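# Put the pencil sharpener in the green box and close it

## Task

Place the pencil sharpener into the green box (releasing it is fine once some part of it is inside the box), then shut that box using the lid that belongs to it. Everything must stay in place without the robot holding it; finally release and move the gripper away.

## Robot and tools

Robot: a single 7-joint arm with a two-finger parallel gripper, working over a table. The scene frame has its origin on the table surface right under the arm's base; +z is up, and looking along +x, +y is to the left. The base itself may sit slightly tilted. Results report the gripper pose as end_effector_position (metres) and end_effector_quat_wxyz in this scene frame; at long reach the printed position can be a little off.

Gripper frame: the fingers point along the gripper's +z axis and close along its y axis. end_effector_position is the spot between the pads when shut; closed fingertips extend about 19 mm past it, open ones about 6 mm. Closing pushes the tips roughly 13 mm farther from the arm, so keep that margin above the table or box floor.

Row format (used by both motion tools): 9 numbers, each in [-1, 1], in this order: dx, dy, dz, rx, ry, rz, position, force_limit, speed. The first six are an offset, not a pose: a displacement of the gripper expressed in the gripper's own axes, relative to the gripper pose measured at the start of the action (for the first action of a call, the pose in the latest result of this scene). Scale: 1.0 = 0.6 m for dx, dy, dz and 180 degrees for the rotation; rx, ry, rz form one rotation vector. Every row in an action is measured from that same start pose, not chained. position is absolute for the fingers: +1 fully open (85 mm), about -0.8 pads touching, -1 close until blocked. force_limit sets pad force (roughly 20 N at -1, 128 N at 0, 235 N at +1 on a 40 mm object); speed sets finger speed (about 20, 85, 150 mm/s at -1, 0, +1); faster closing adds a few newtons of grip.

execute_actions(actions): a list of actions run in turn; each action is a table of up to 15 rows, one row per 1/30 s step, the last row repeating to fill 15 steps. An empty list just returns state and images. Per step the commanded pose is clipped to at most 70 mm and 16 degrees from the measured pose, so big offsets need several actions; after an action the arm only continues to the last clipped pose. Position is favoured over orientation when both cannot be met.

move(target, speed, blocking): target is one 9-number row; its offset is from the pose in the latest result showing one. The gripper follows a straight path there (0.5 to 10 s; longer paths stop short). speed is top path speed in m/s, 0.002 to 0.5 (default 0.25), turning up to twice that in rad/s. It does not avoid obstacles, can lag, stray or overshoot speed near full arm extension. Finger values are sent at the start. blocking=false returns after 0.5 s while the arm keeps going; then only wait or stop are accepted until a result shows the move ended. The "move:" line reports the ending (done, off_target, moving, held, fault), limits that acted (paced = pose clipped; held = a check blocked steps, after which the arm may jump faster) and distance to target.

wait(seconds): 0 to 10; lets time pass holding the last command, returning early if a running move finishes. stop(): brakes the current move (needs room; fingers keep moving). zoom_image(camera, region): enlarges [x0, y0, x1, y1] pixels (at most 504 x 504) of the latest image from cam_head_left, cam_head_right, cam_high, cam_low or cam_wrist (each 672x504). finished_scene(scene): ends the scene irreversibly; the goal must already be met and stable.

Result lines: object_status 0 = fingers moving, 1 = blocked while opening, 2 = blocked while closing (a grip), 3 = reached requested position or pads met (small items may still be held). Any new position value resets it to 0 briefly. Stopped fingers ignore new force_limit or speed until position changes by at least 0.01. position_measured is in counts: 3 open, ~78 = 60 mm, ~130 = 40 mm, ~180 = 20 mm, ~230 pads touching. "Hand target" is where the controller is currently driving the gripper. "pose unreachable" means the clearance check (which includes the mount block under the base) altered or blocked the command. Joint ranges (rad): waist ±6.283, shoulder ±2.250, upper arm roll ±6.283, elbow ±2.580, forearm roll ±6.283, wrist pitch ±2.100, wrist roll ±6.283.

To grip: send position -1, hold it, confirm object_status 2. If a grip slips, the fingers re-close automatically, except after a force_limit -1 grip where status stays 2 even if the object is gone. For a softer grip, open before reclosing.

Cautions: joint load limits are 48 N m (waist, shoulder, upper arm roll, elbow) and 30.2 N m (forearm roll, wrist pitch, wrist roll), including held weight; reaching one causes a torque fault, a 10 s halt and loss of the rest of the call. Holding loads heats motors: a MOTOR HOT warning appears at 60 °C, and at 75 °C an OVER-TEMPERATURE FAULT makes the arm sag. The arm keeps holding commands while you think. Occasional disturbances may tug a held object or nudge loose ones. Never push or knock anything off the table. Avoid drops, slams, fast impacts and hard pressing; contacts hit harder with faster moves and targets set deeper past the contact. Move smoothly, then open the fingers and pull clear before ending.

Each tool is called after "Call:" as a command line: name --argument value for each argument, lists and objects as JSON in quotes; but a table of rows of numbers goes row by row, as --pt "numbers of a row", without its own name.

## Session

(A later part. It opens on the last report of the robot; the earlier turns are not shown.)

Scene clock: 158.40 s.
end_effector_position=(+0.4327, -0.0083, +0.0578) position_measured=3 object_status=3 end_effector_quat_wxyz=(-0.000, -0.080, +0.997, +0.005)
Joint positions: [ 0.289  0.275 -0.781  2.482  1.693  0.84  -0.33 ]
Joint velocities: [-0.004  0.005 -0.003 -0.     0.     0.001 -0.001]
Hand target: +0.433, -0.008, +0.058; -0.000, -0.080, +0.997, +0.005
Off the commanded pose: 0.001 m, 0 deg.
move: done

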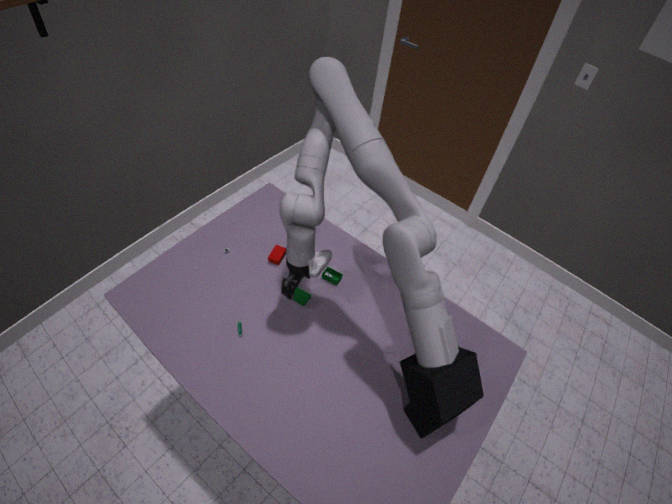

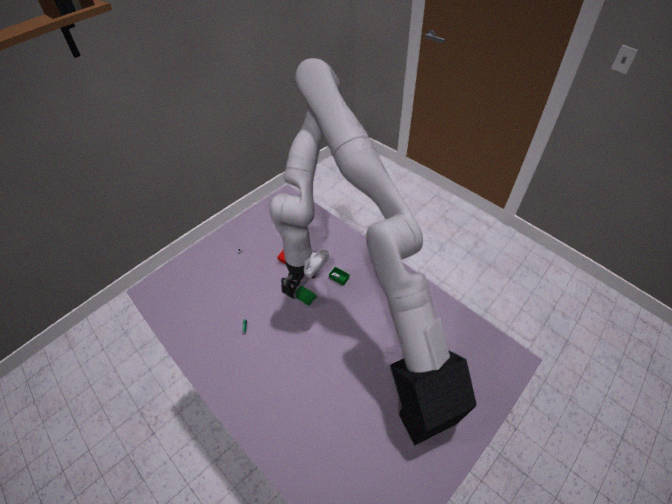

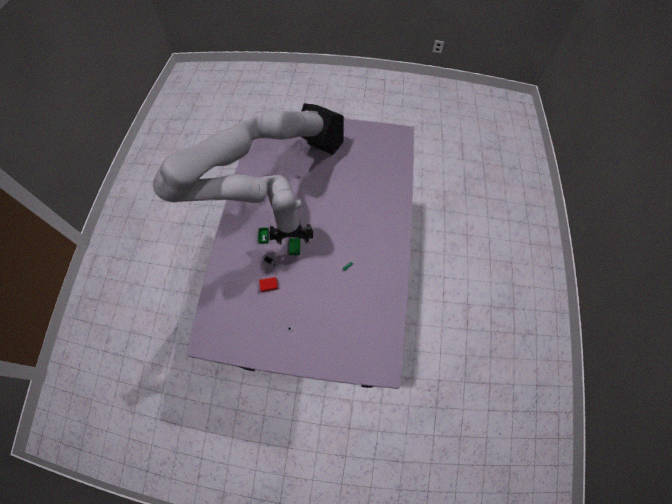

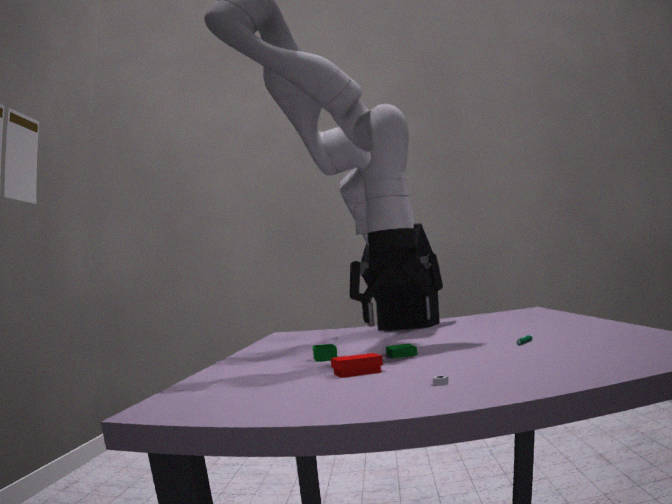

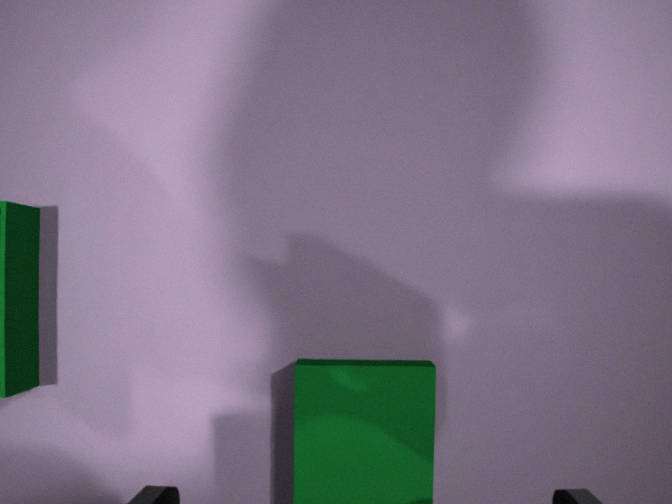

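Call:
move --target '[0,0,0.072,0,0,0,1,0,0]' --speed 0.04

Call:
execute_actions --actions '[[[0,0,0,0,0,0,-1,-0.6,-0.3]],[[0,0,0,0,0,0,-1,-0.6,-0.3]],[[0,0,0,0,0,0,-1,-0.6,-0.3]]]'

Call:
move --target '[0,0,-0.075,0,0,0,-1,-0.6,-0.3]' --speed 0.05

Scene clock: 166.73 s.
end_effector_position=(+0.4330, -0.0080, +0.0148) position_measured=3 object_status=3 end_effector_quat_wxyz=(+0.000, -0.080, +0.997, +0.004)
Joint positions: [ 0.312  0.426 -0.737  2.459  1.873  0.901 -0.421]
Joint velocities: [ 0.     0.008  0.002 -0.001  0.003 -0.    -0.002]
Hand target: +0.433, -0.008, +0.015; -0.000, -0.080, +0.997, +0.004
Off the commanded pose: 0.000 m, 0 deg.
move: done

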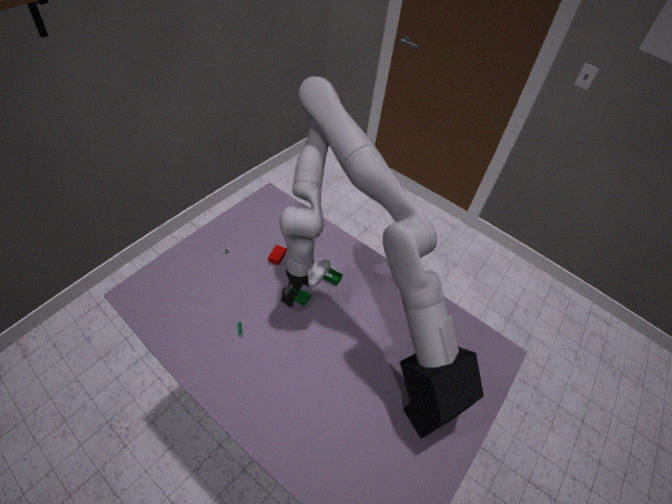

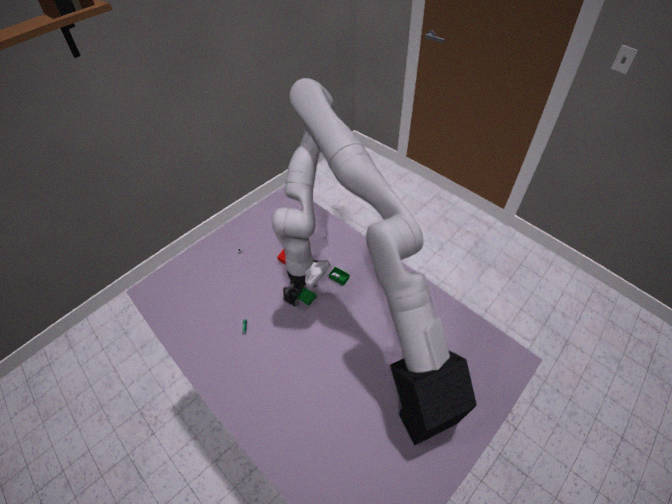

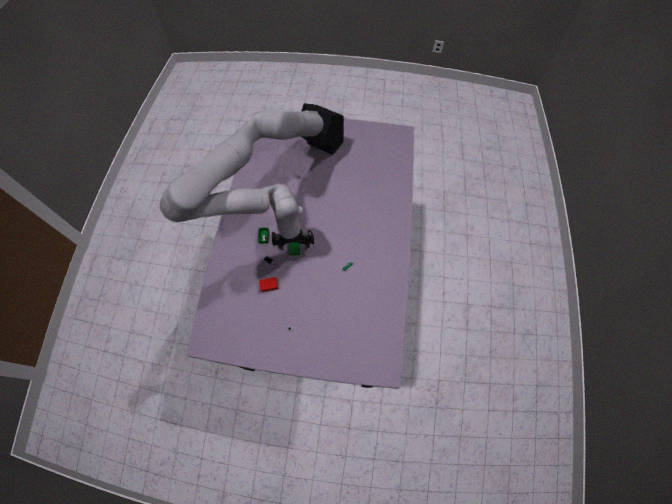

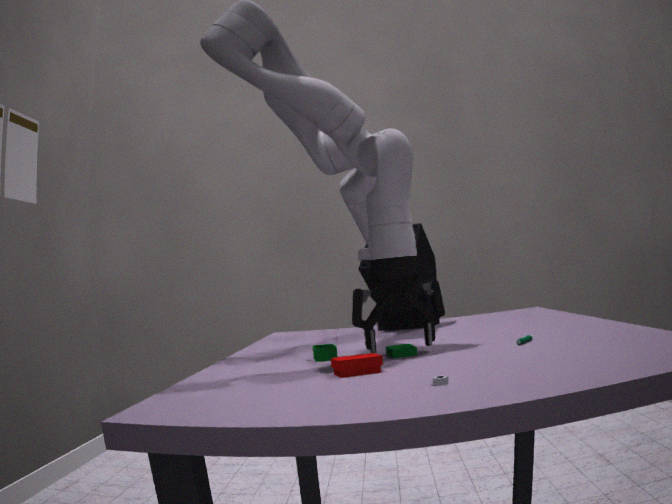

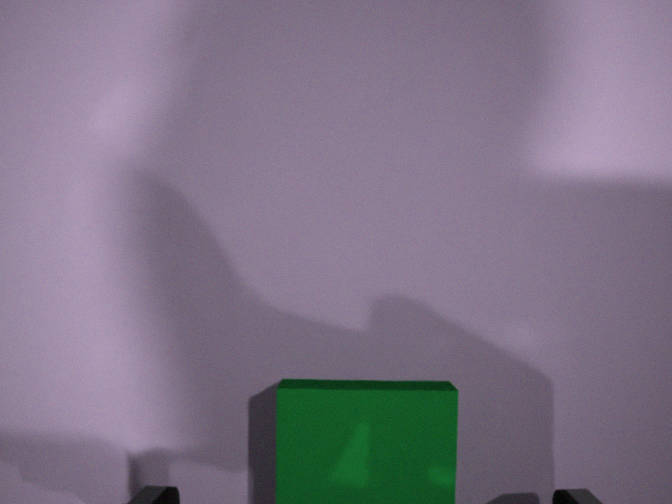

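Scene clock: 168.23 s.
end_effector_position=(+0.4345, -0.0092, +0.0170) position_measured=134 object_status=2 end_effector_quat_wxyz=(+0.003, -0.081, +0.997, +0.003)
Joint positions: [ 0.312  0.419 -0.74   2.462  1.871  0.905 -0.42 ]
Joint velocities: [ 0.    -0.001 -0.     0.    -0.001  0.    -0.001]
Hand target: +0.434, -0.009, +0.017; +0.003, -0.081, +0.997, +0.003
Off the commanded pose: 0.000 m, 0 deg.

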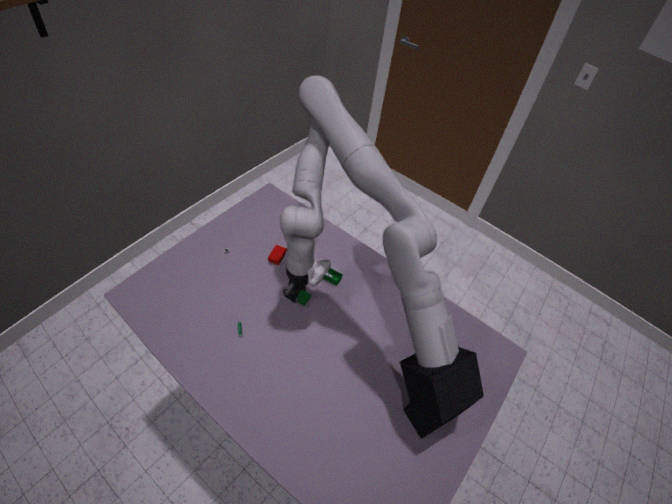

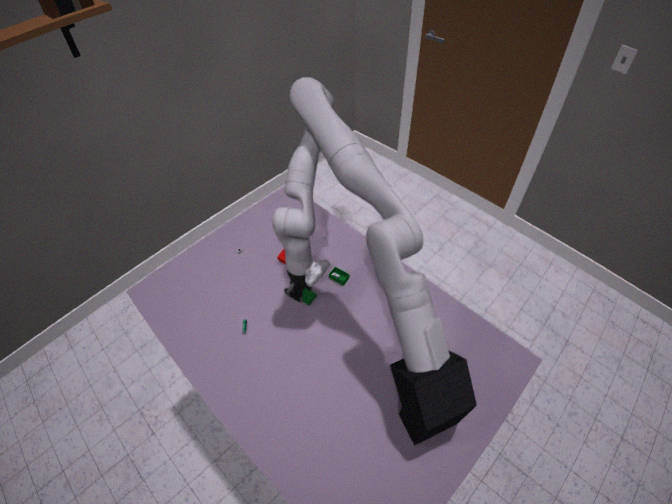

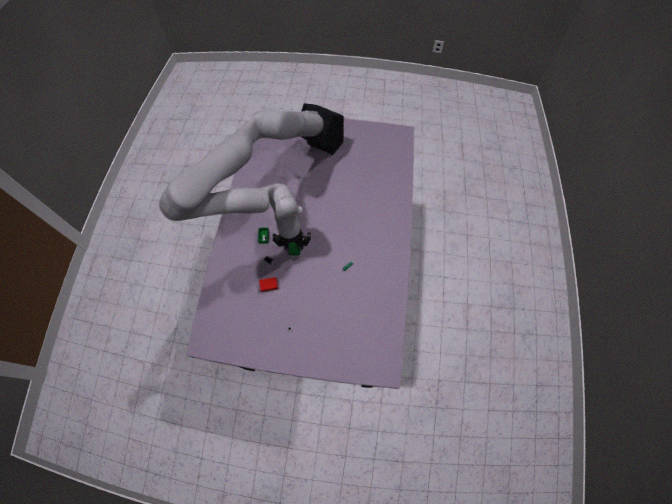

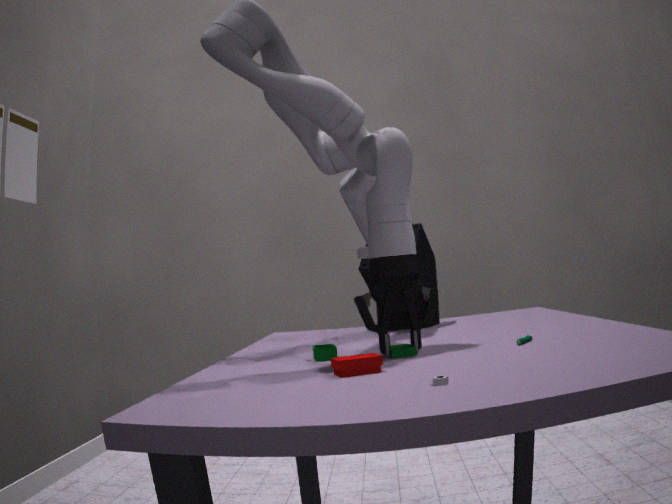

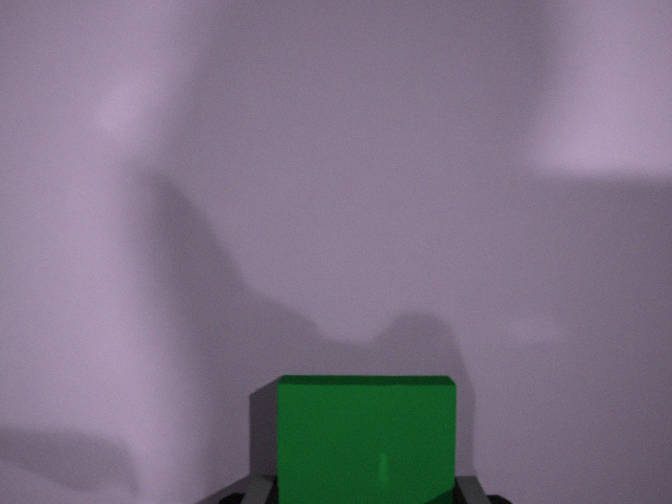

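Scene clock: 169.43 s.
end_effector_position=(+0.4339, -0.0093, +0.0618) position_measured=134 object_status=2 end_effector_quat_wxyz=(+0.003, -0.081, +0.997, +0.003)
Joint positions: [ 0.287  0.261 -0.786  2.485  1.682  0.84  -0.324]
Joint velocities: [ 0.    -0.011 -0.002 -0.001 -0.005 -0.002  0.005]
Hand target: +0.434, -0.009, +0.062; +0.003, -0.081, +0.997, +0.003
Off the commanded pose: 0.000 m, 0 deg.
move: done

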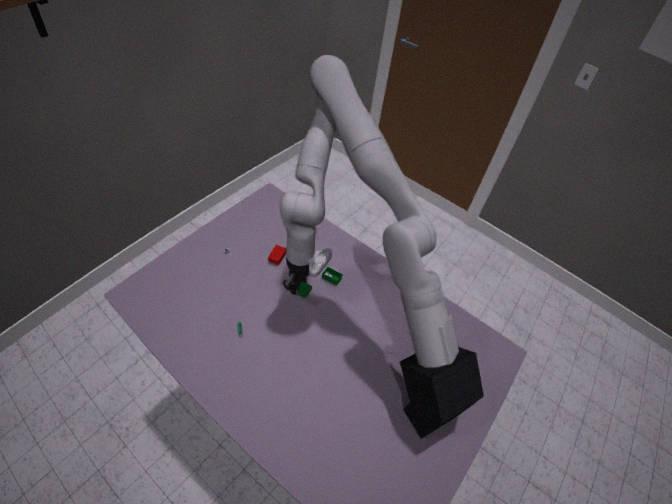

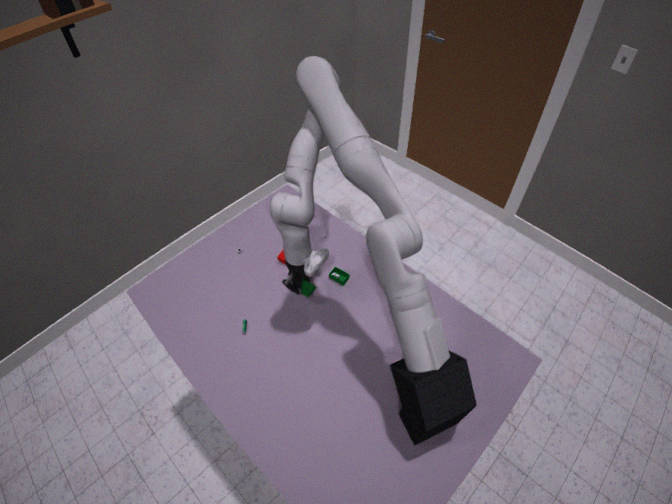

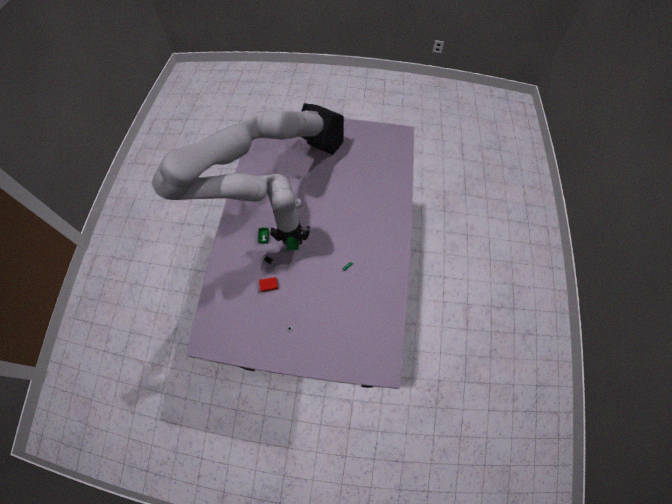

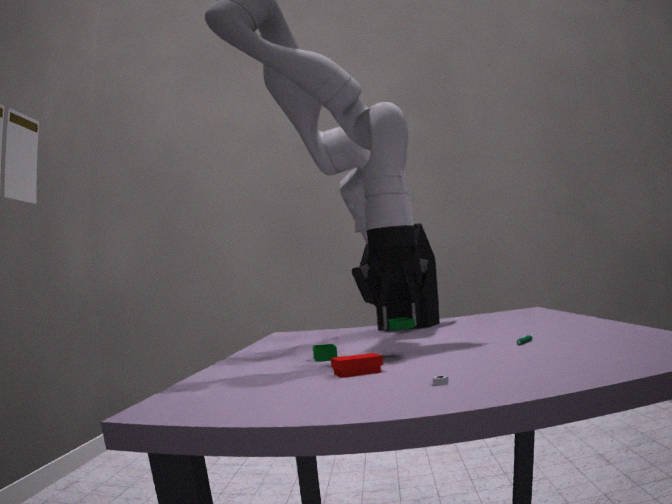

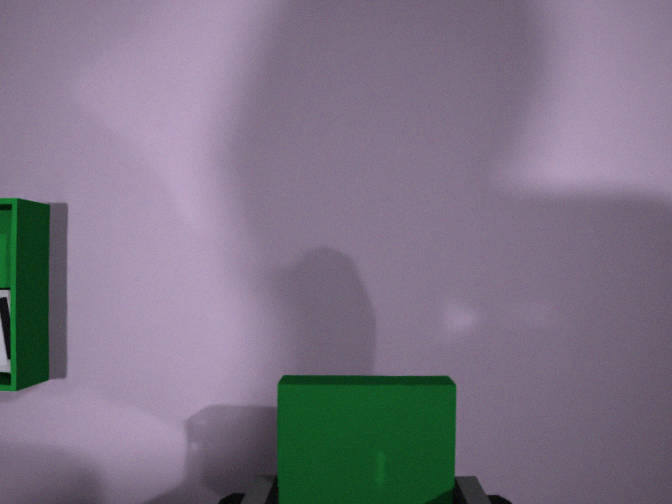

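Call:
move --target '[0.0795,-0.197,0.018,0,0,0,-1,-0.6,-0.3]' --speed 0.08

Scene clock: 175.07 s.
end_effector_position=(+0.4069, -0.1330, +0.0498) position_measured=134 object_status=2 end_effector_quat_wxyz=(+0.001, -0.080, +0.997, +0.004)
Joint positions: [ 0.803  0.105 -0.627  2.58   2.344  0.438 -0.477]
Joint velocities: [ 0.11   0.006 -0.09  -0.     0.034  0.001 -0.016]
Hand target: +0.407, -0.134, +0.050; +0.001, -0.080, +0.997, +0.004
Off the commanded pose: 0.001 m, 0 deg.
joint sent to its limit — the command would take joint 4 (elbow) past its upper limit, so that joint was sent only as far as its limit.
move: done

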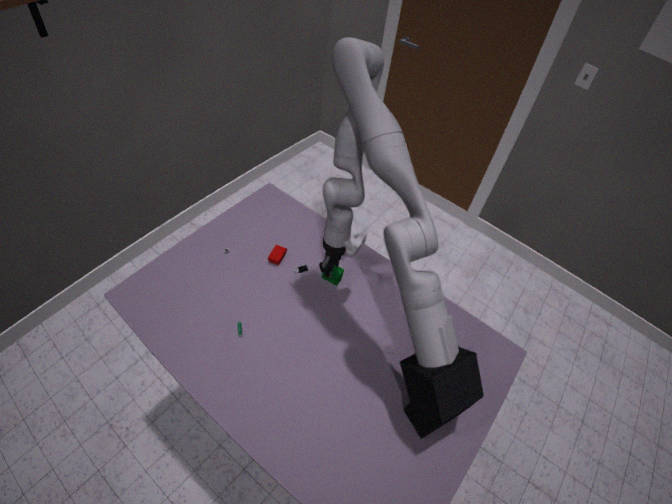

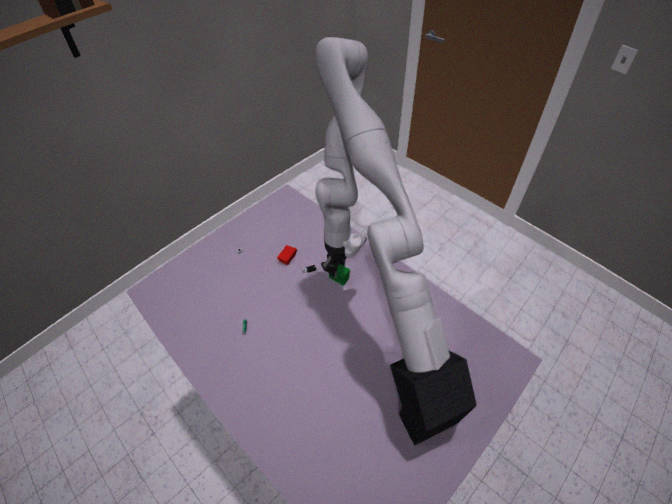

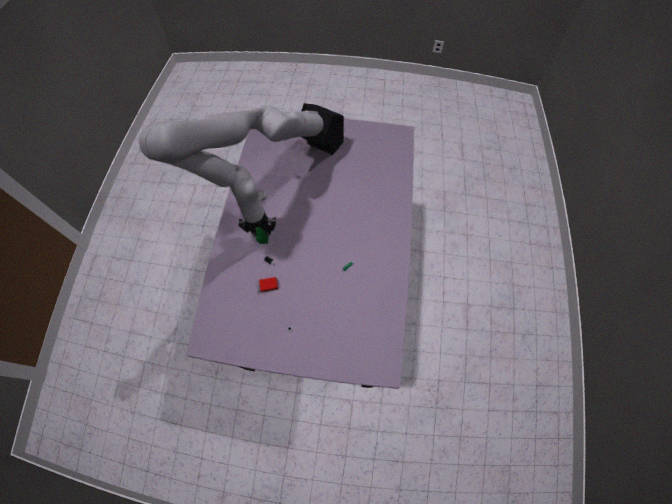

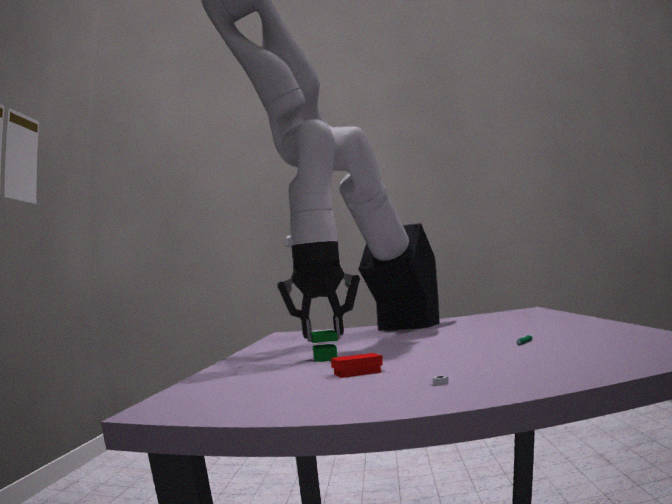

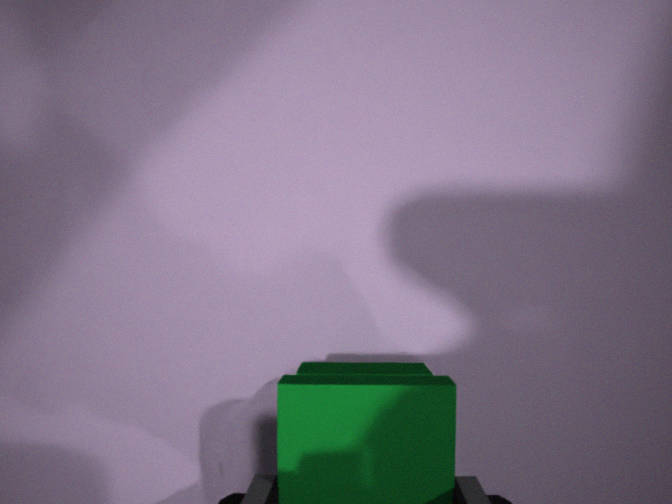

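Call:
move --target '[0.0035,-0.0015,0.022,0,0,0,-1,-0.6,-0.3]' --speed 0.02

Call:
zoom_image --camera "cam_low" --region '[240,260,400,380]'

Scene clock: 179.70 s.
end_effector_position=(+0.4052, -0.1342, +0.0368) position_measured=134 object_status=2 end_effector_quat_wxyz=(+0.001, -0.081, +0.997, +0.004)
Joint positions: [ 0.812  0.169 -0.638  2.577  2.382  0.497 -0.498]
Joint velocities: [-0.     0.008  0.     0.001  0.004  0.006 -0.   ]
Hand target: +0.405, -0.134, +0.037; +0.001, -0.081, +0.997, +0.004
Off the commanded pose: 0.000 m, 0 deg.
move: done

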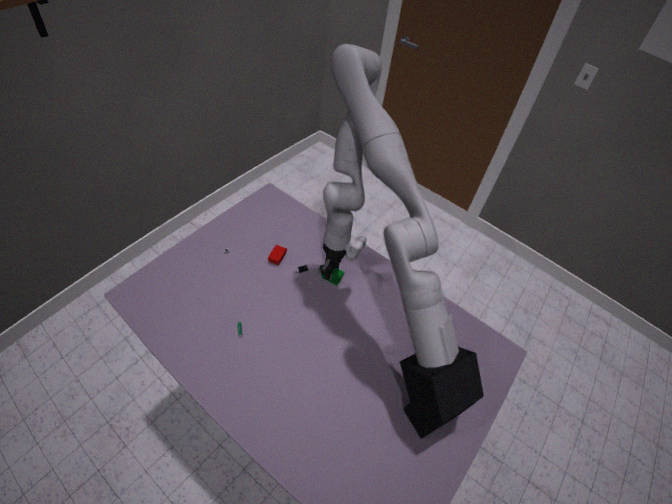

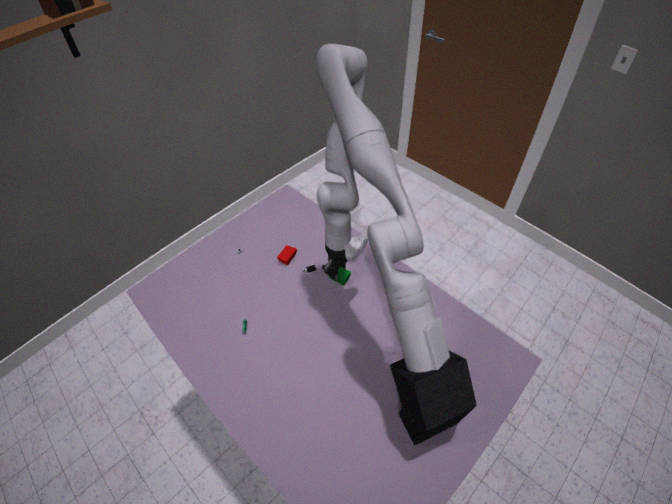

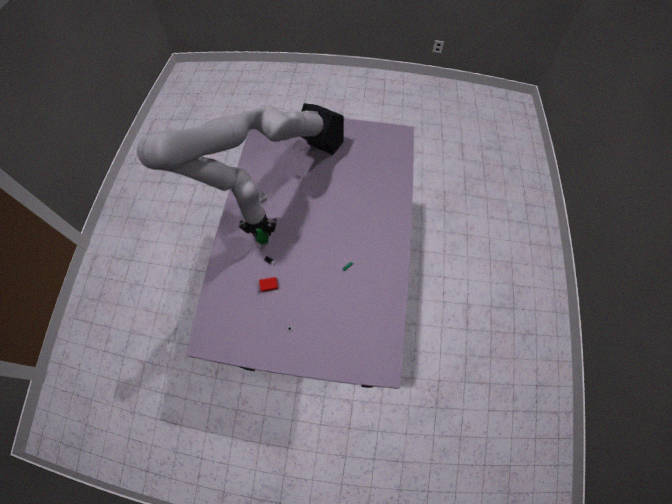

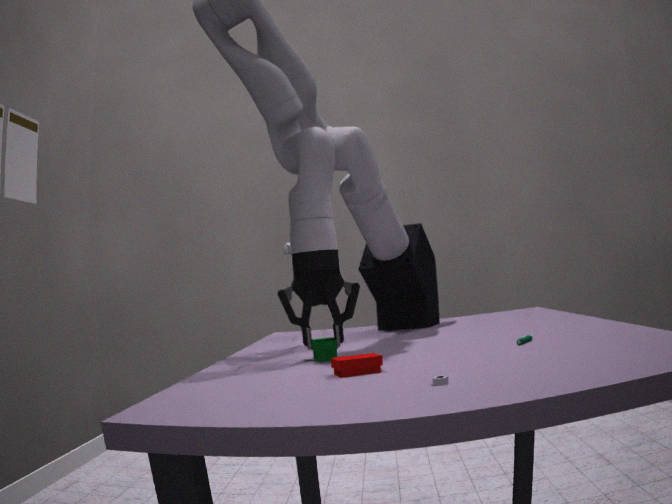

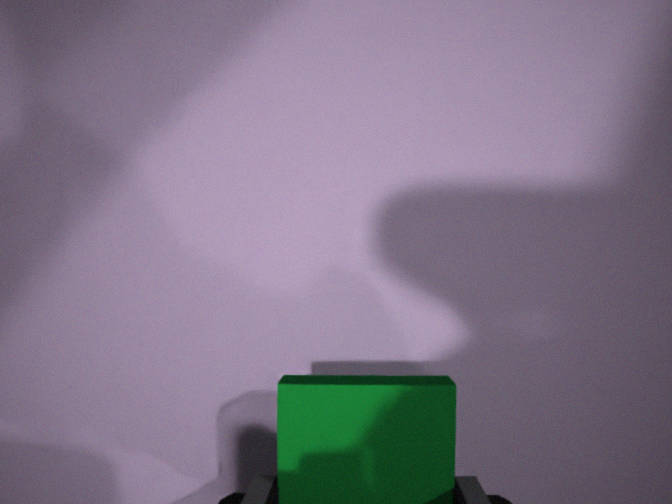

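Region (240, 260, 400, 380) of cam_low's 672x504 image, scaled by 3.150, with more detail than that image has; it fills the top 378 rows of this view, and the rest is white.

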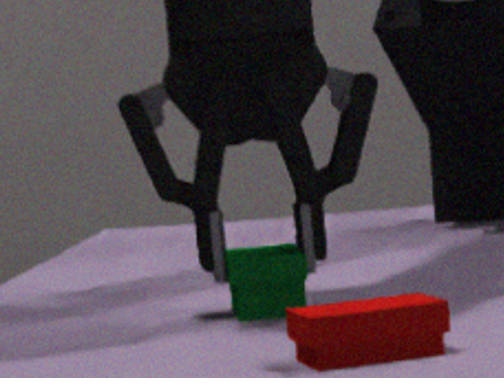

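Call:
move --target '[0,0,0.0155,0,0,0,-1,-0.6,-0.3]' --speed 0.012

Call:
zoom_image --camera "cam_low" --region '[240,260,400,380]'

Scene clock: 184.73 s.
end_effector_position=(+0.4053, -0.1342, +0.0278) position_measured=134 object_status=2 end_effector_quat_wxyz=(+0.001, -0.081, +0.997, +0.004)
Joint positions: [ 0.808  0.21  -0.638  2.571  2.395  0.533 -0.502]
Joint velocities: [-0.001  0.001 -0.001  0.     0.002  0.003  0.002]
Hand target: +0.405, -0.134, +0.027; +0.001, -0.081, +0.997, +0.004
Off the commanded pose: 0.000 m, 0 deg.
move: done

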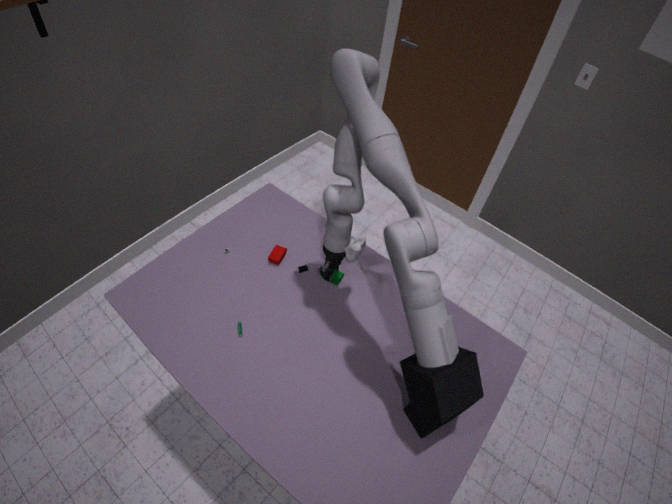

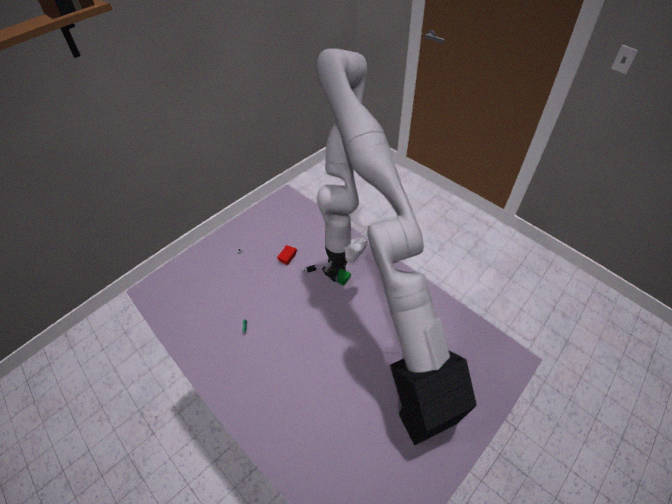

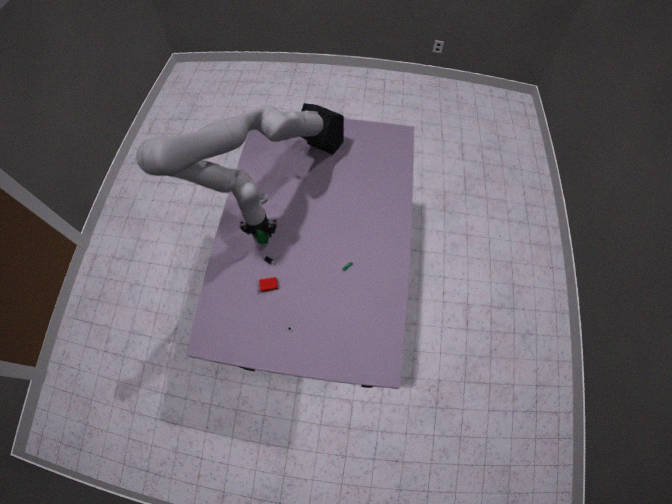

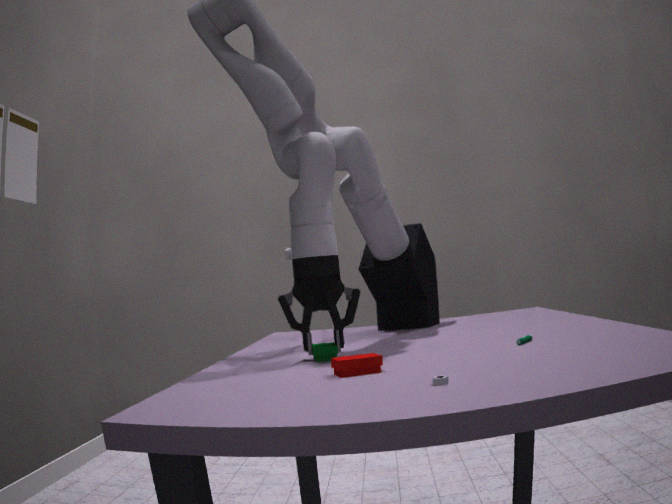

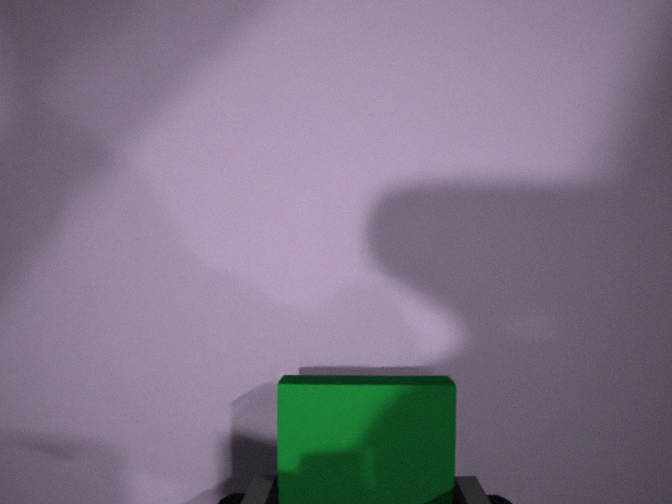

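Region (240, 260, 400, 380) of cam_low's 672x504 image, scaled by 3.150, with more detail than that image has; it fills the top 378 rows of this view, and the rest is white.

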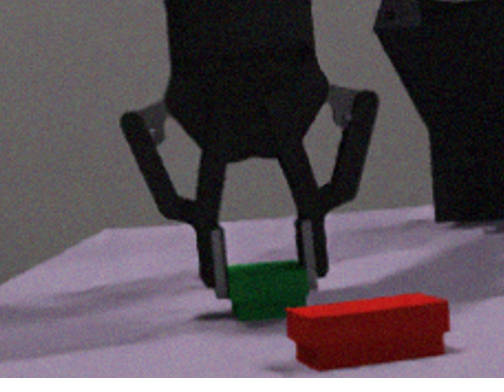

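Seated. Release and lift.

Call:
execute_actions --actions '[[[0,0,0,0,0,0,1,0,-0.3]],[[0,0,0,0,0,0,1,0,-0.3]],[[0,0,0,0,0,0,1,0,-0.3]]]'

Call:
move --target '[-0.08,0,-0.12,0,0,0,1,0,-0.3]' --speed 0.08

Call:
zoom_image --camera "cam_low" --region '[240,260,400,380]'

Scene clock: 191.20 s.
end_effector_position=(+0.4053, -0.1343, +0.0278) position_measured=3 object_status=3 end_effector_quat_wxyz=(+0.001, -0.081, +0.997, +0.004)
Joint positions: [ 0.808  0.21  -0.638  2.571  2.395  0.533 -0.502]
Joint velocities: [-0.     0.001  0.    -0.001 -0.    -0.002 -0.   ]
Hand target: +0.405, -0.134, +0.028; +0.001, -0.081, +0.997, +0.004
Off the commanded pose: 0.000 m, 0 deg.

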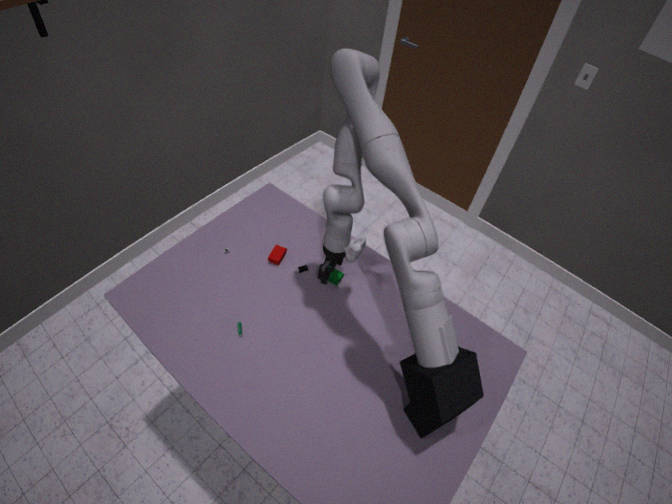

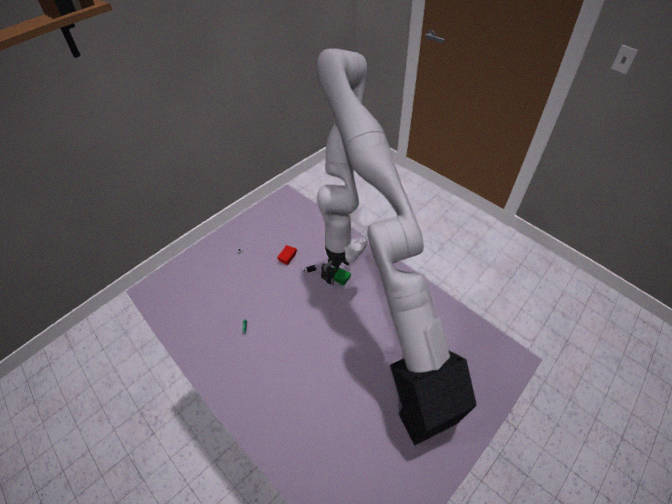

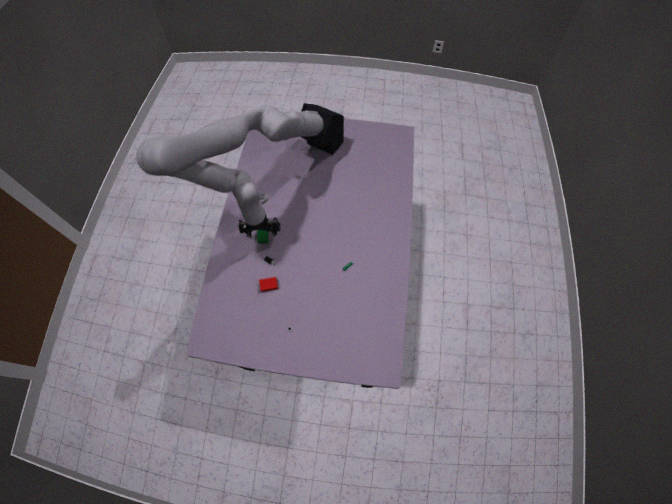

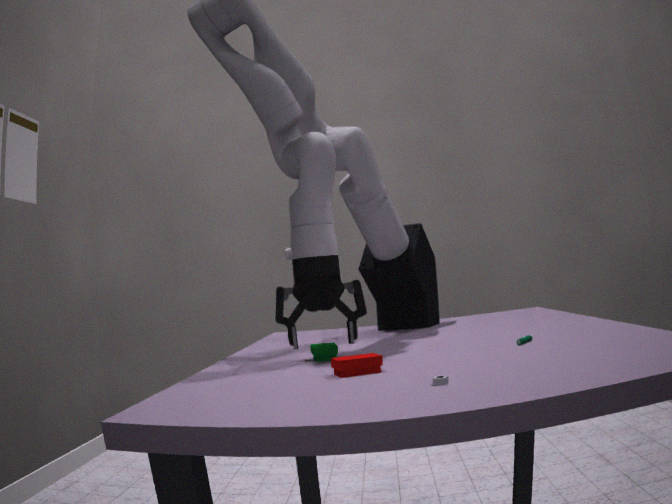

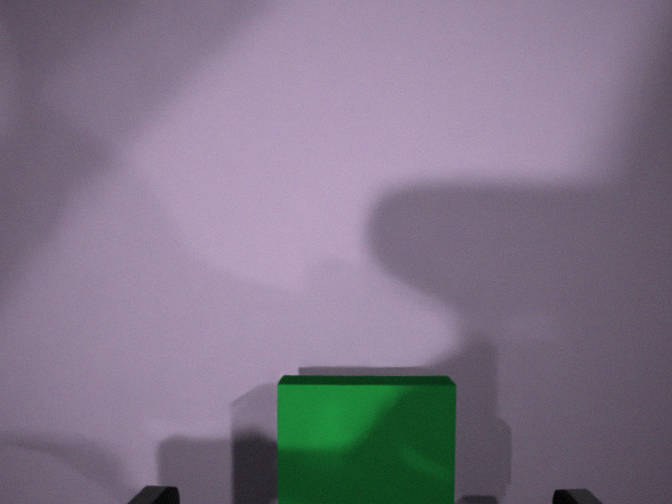

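Scene clock: 193.03 s.
end_effector_position=(+0.4528, -0.1260, +0.0999) position_measured=3 object_status=3 end_effector_quat_wxyz=(+0.008, -0.080, +0.997, +0.004)
Joint positions: [ 0.939 -0.15  -0.744  2.455  1.489  0.176  0.329]
Joint velocities: [ 0.018 -0.002 -0.02  -0.038 -0.416  0.011  0.409]
Hand target: +0.453, -0.126, +0.100; +0.006, -0.080, +0.997, +0.004
Off the commanded pose: 0.001 m, 1 deg.
move: done

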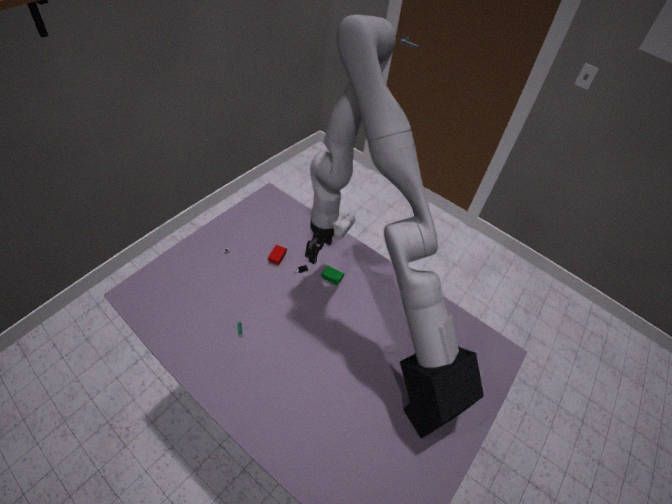

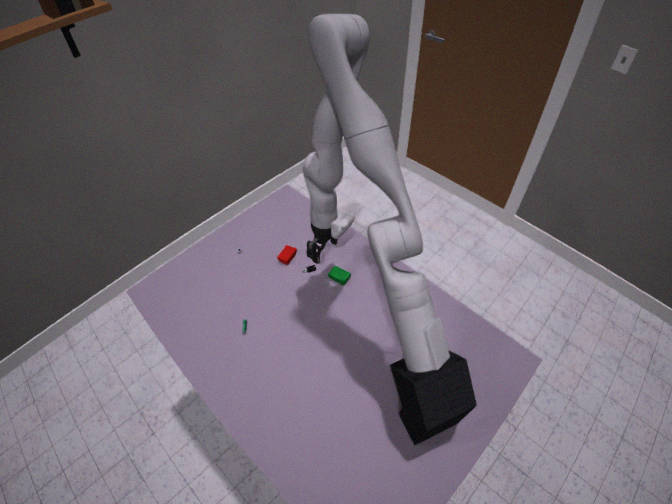

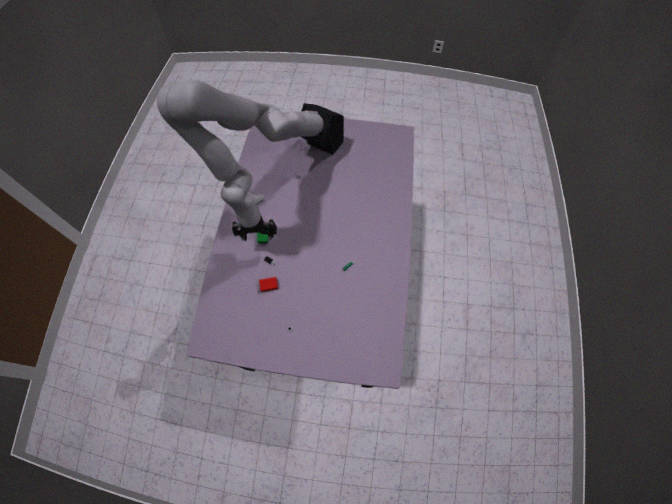

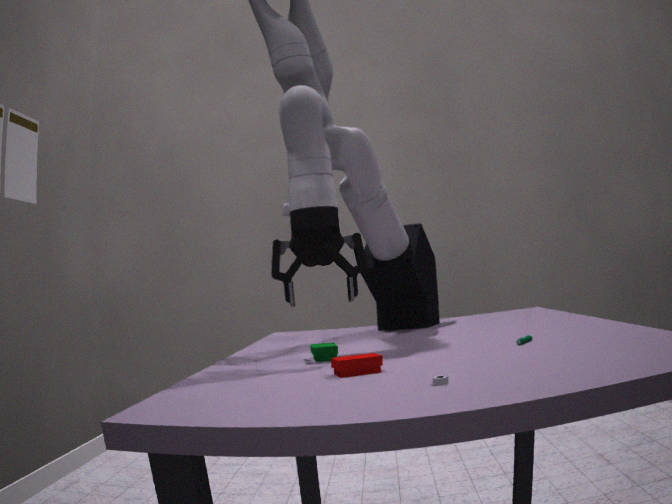

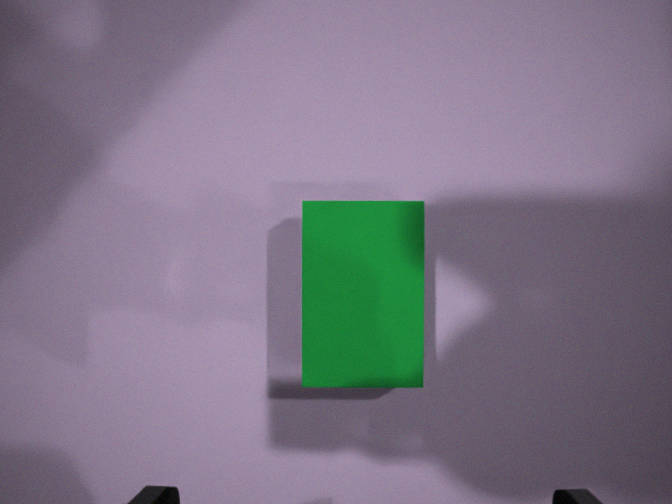

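Region (240, 260, 400, 380) of cam_low's 672x504 image, scaled by 3.150, with more detail than that image has; it fills the top 378 rows of this view, and the rest is white.

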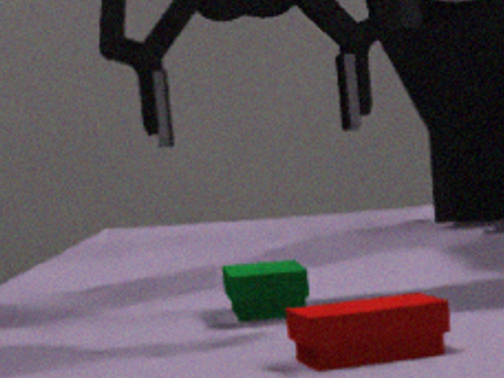

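Call:
finished_scene --scene 2

The scene is finished: the task was done.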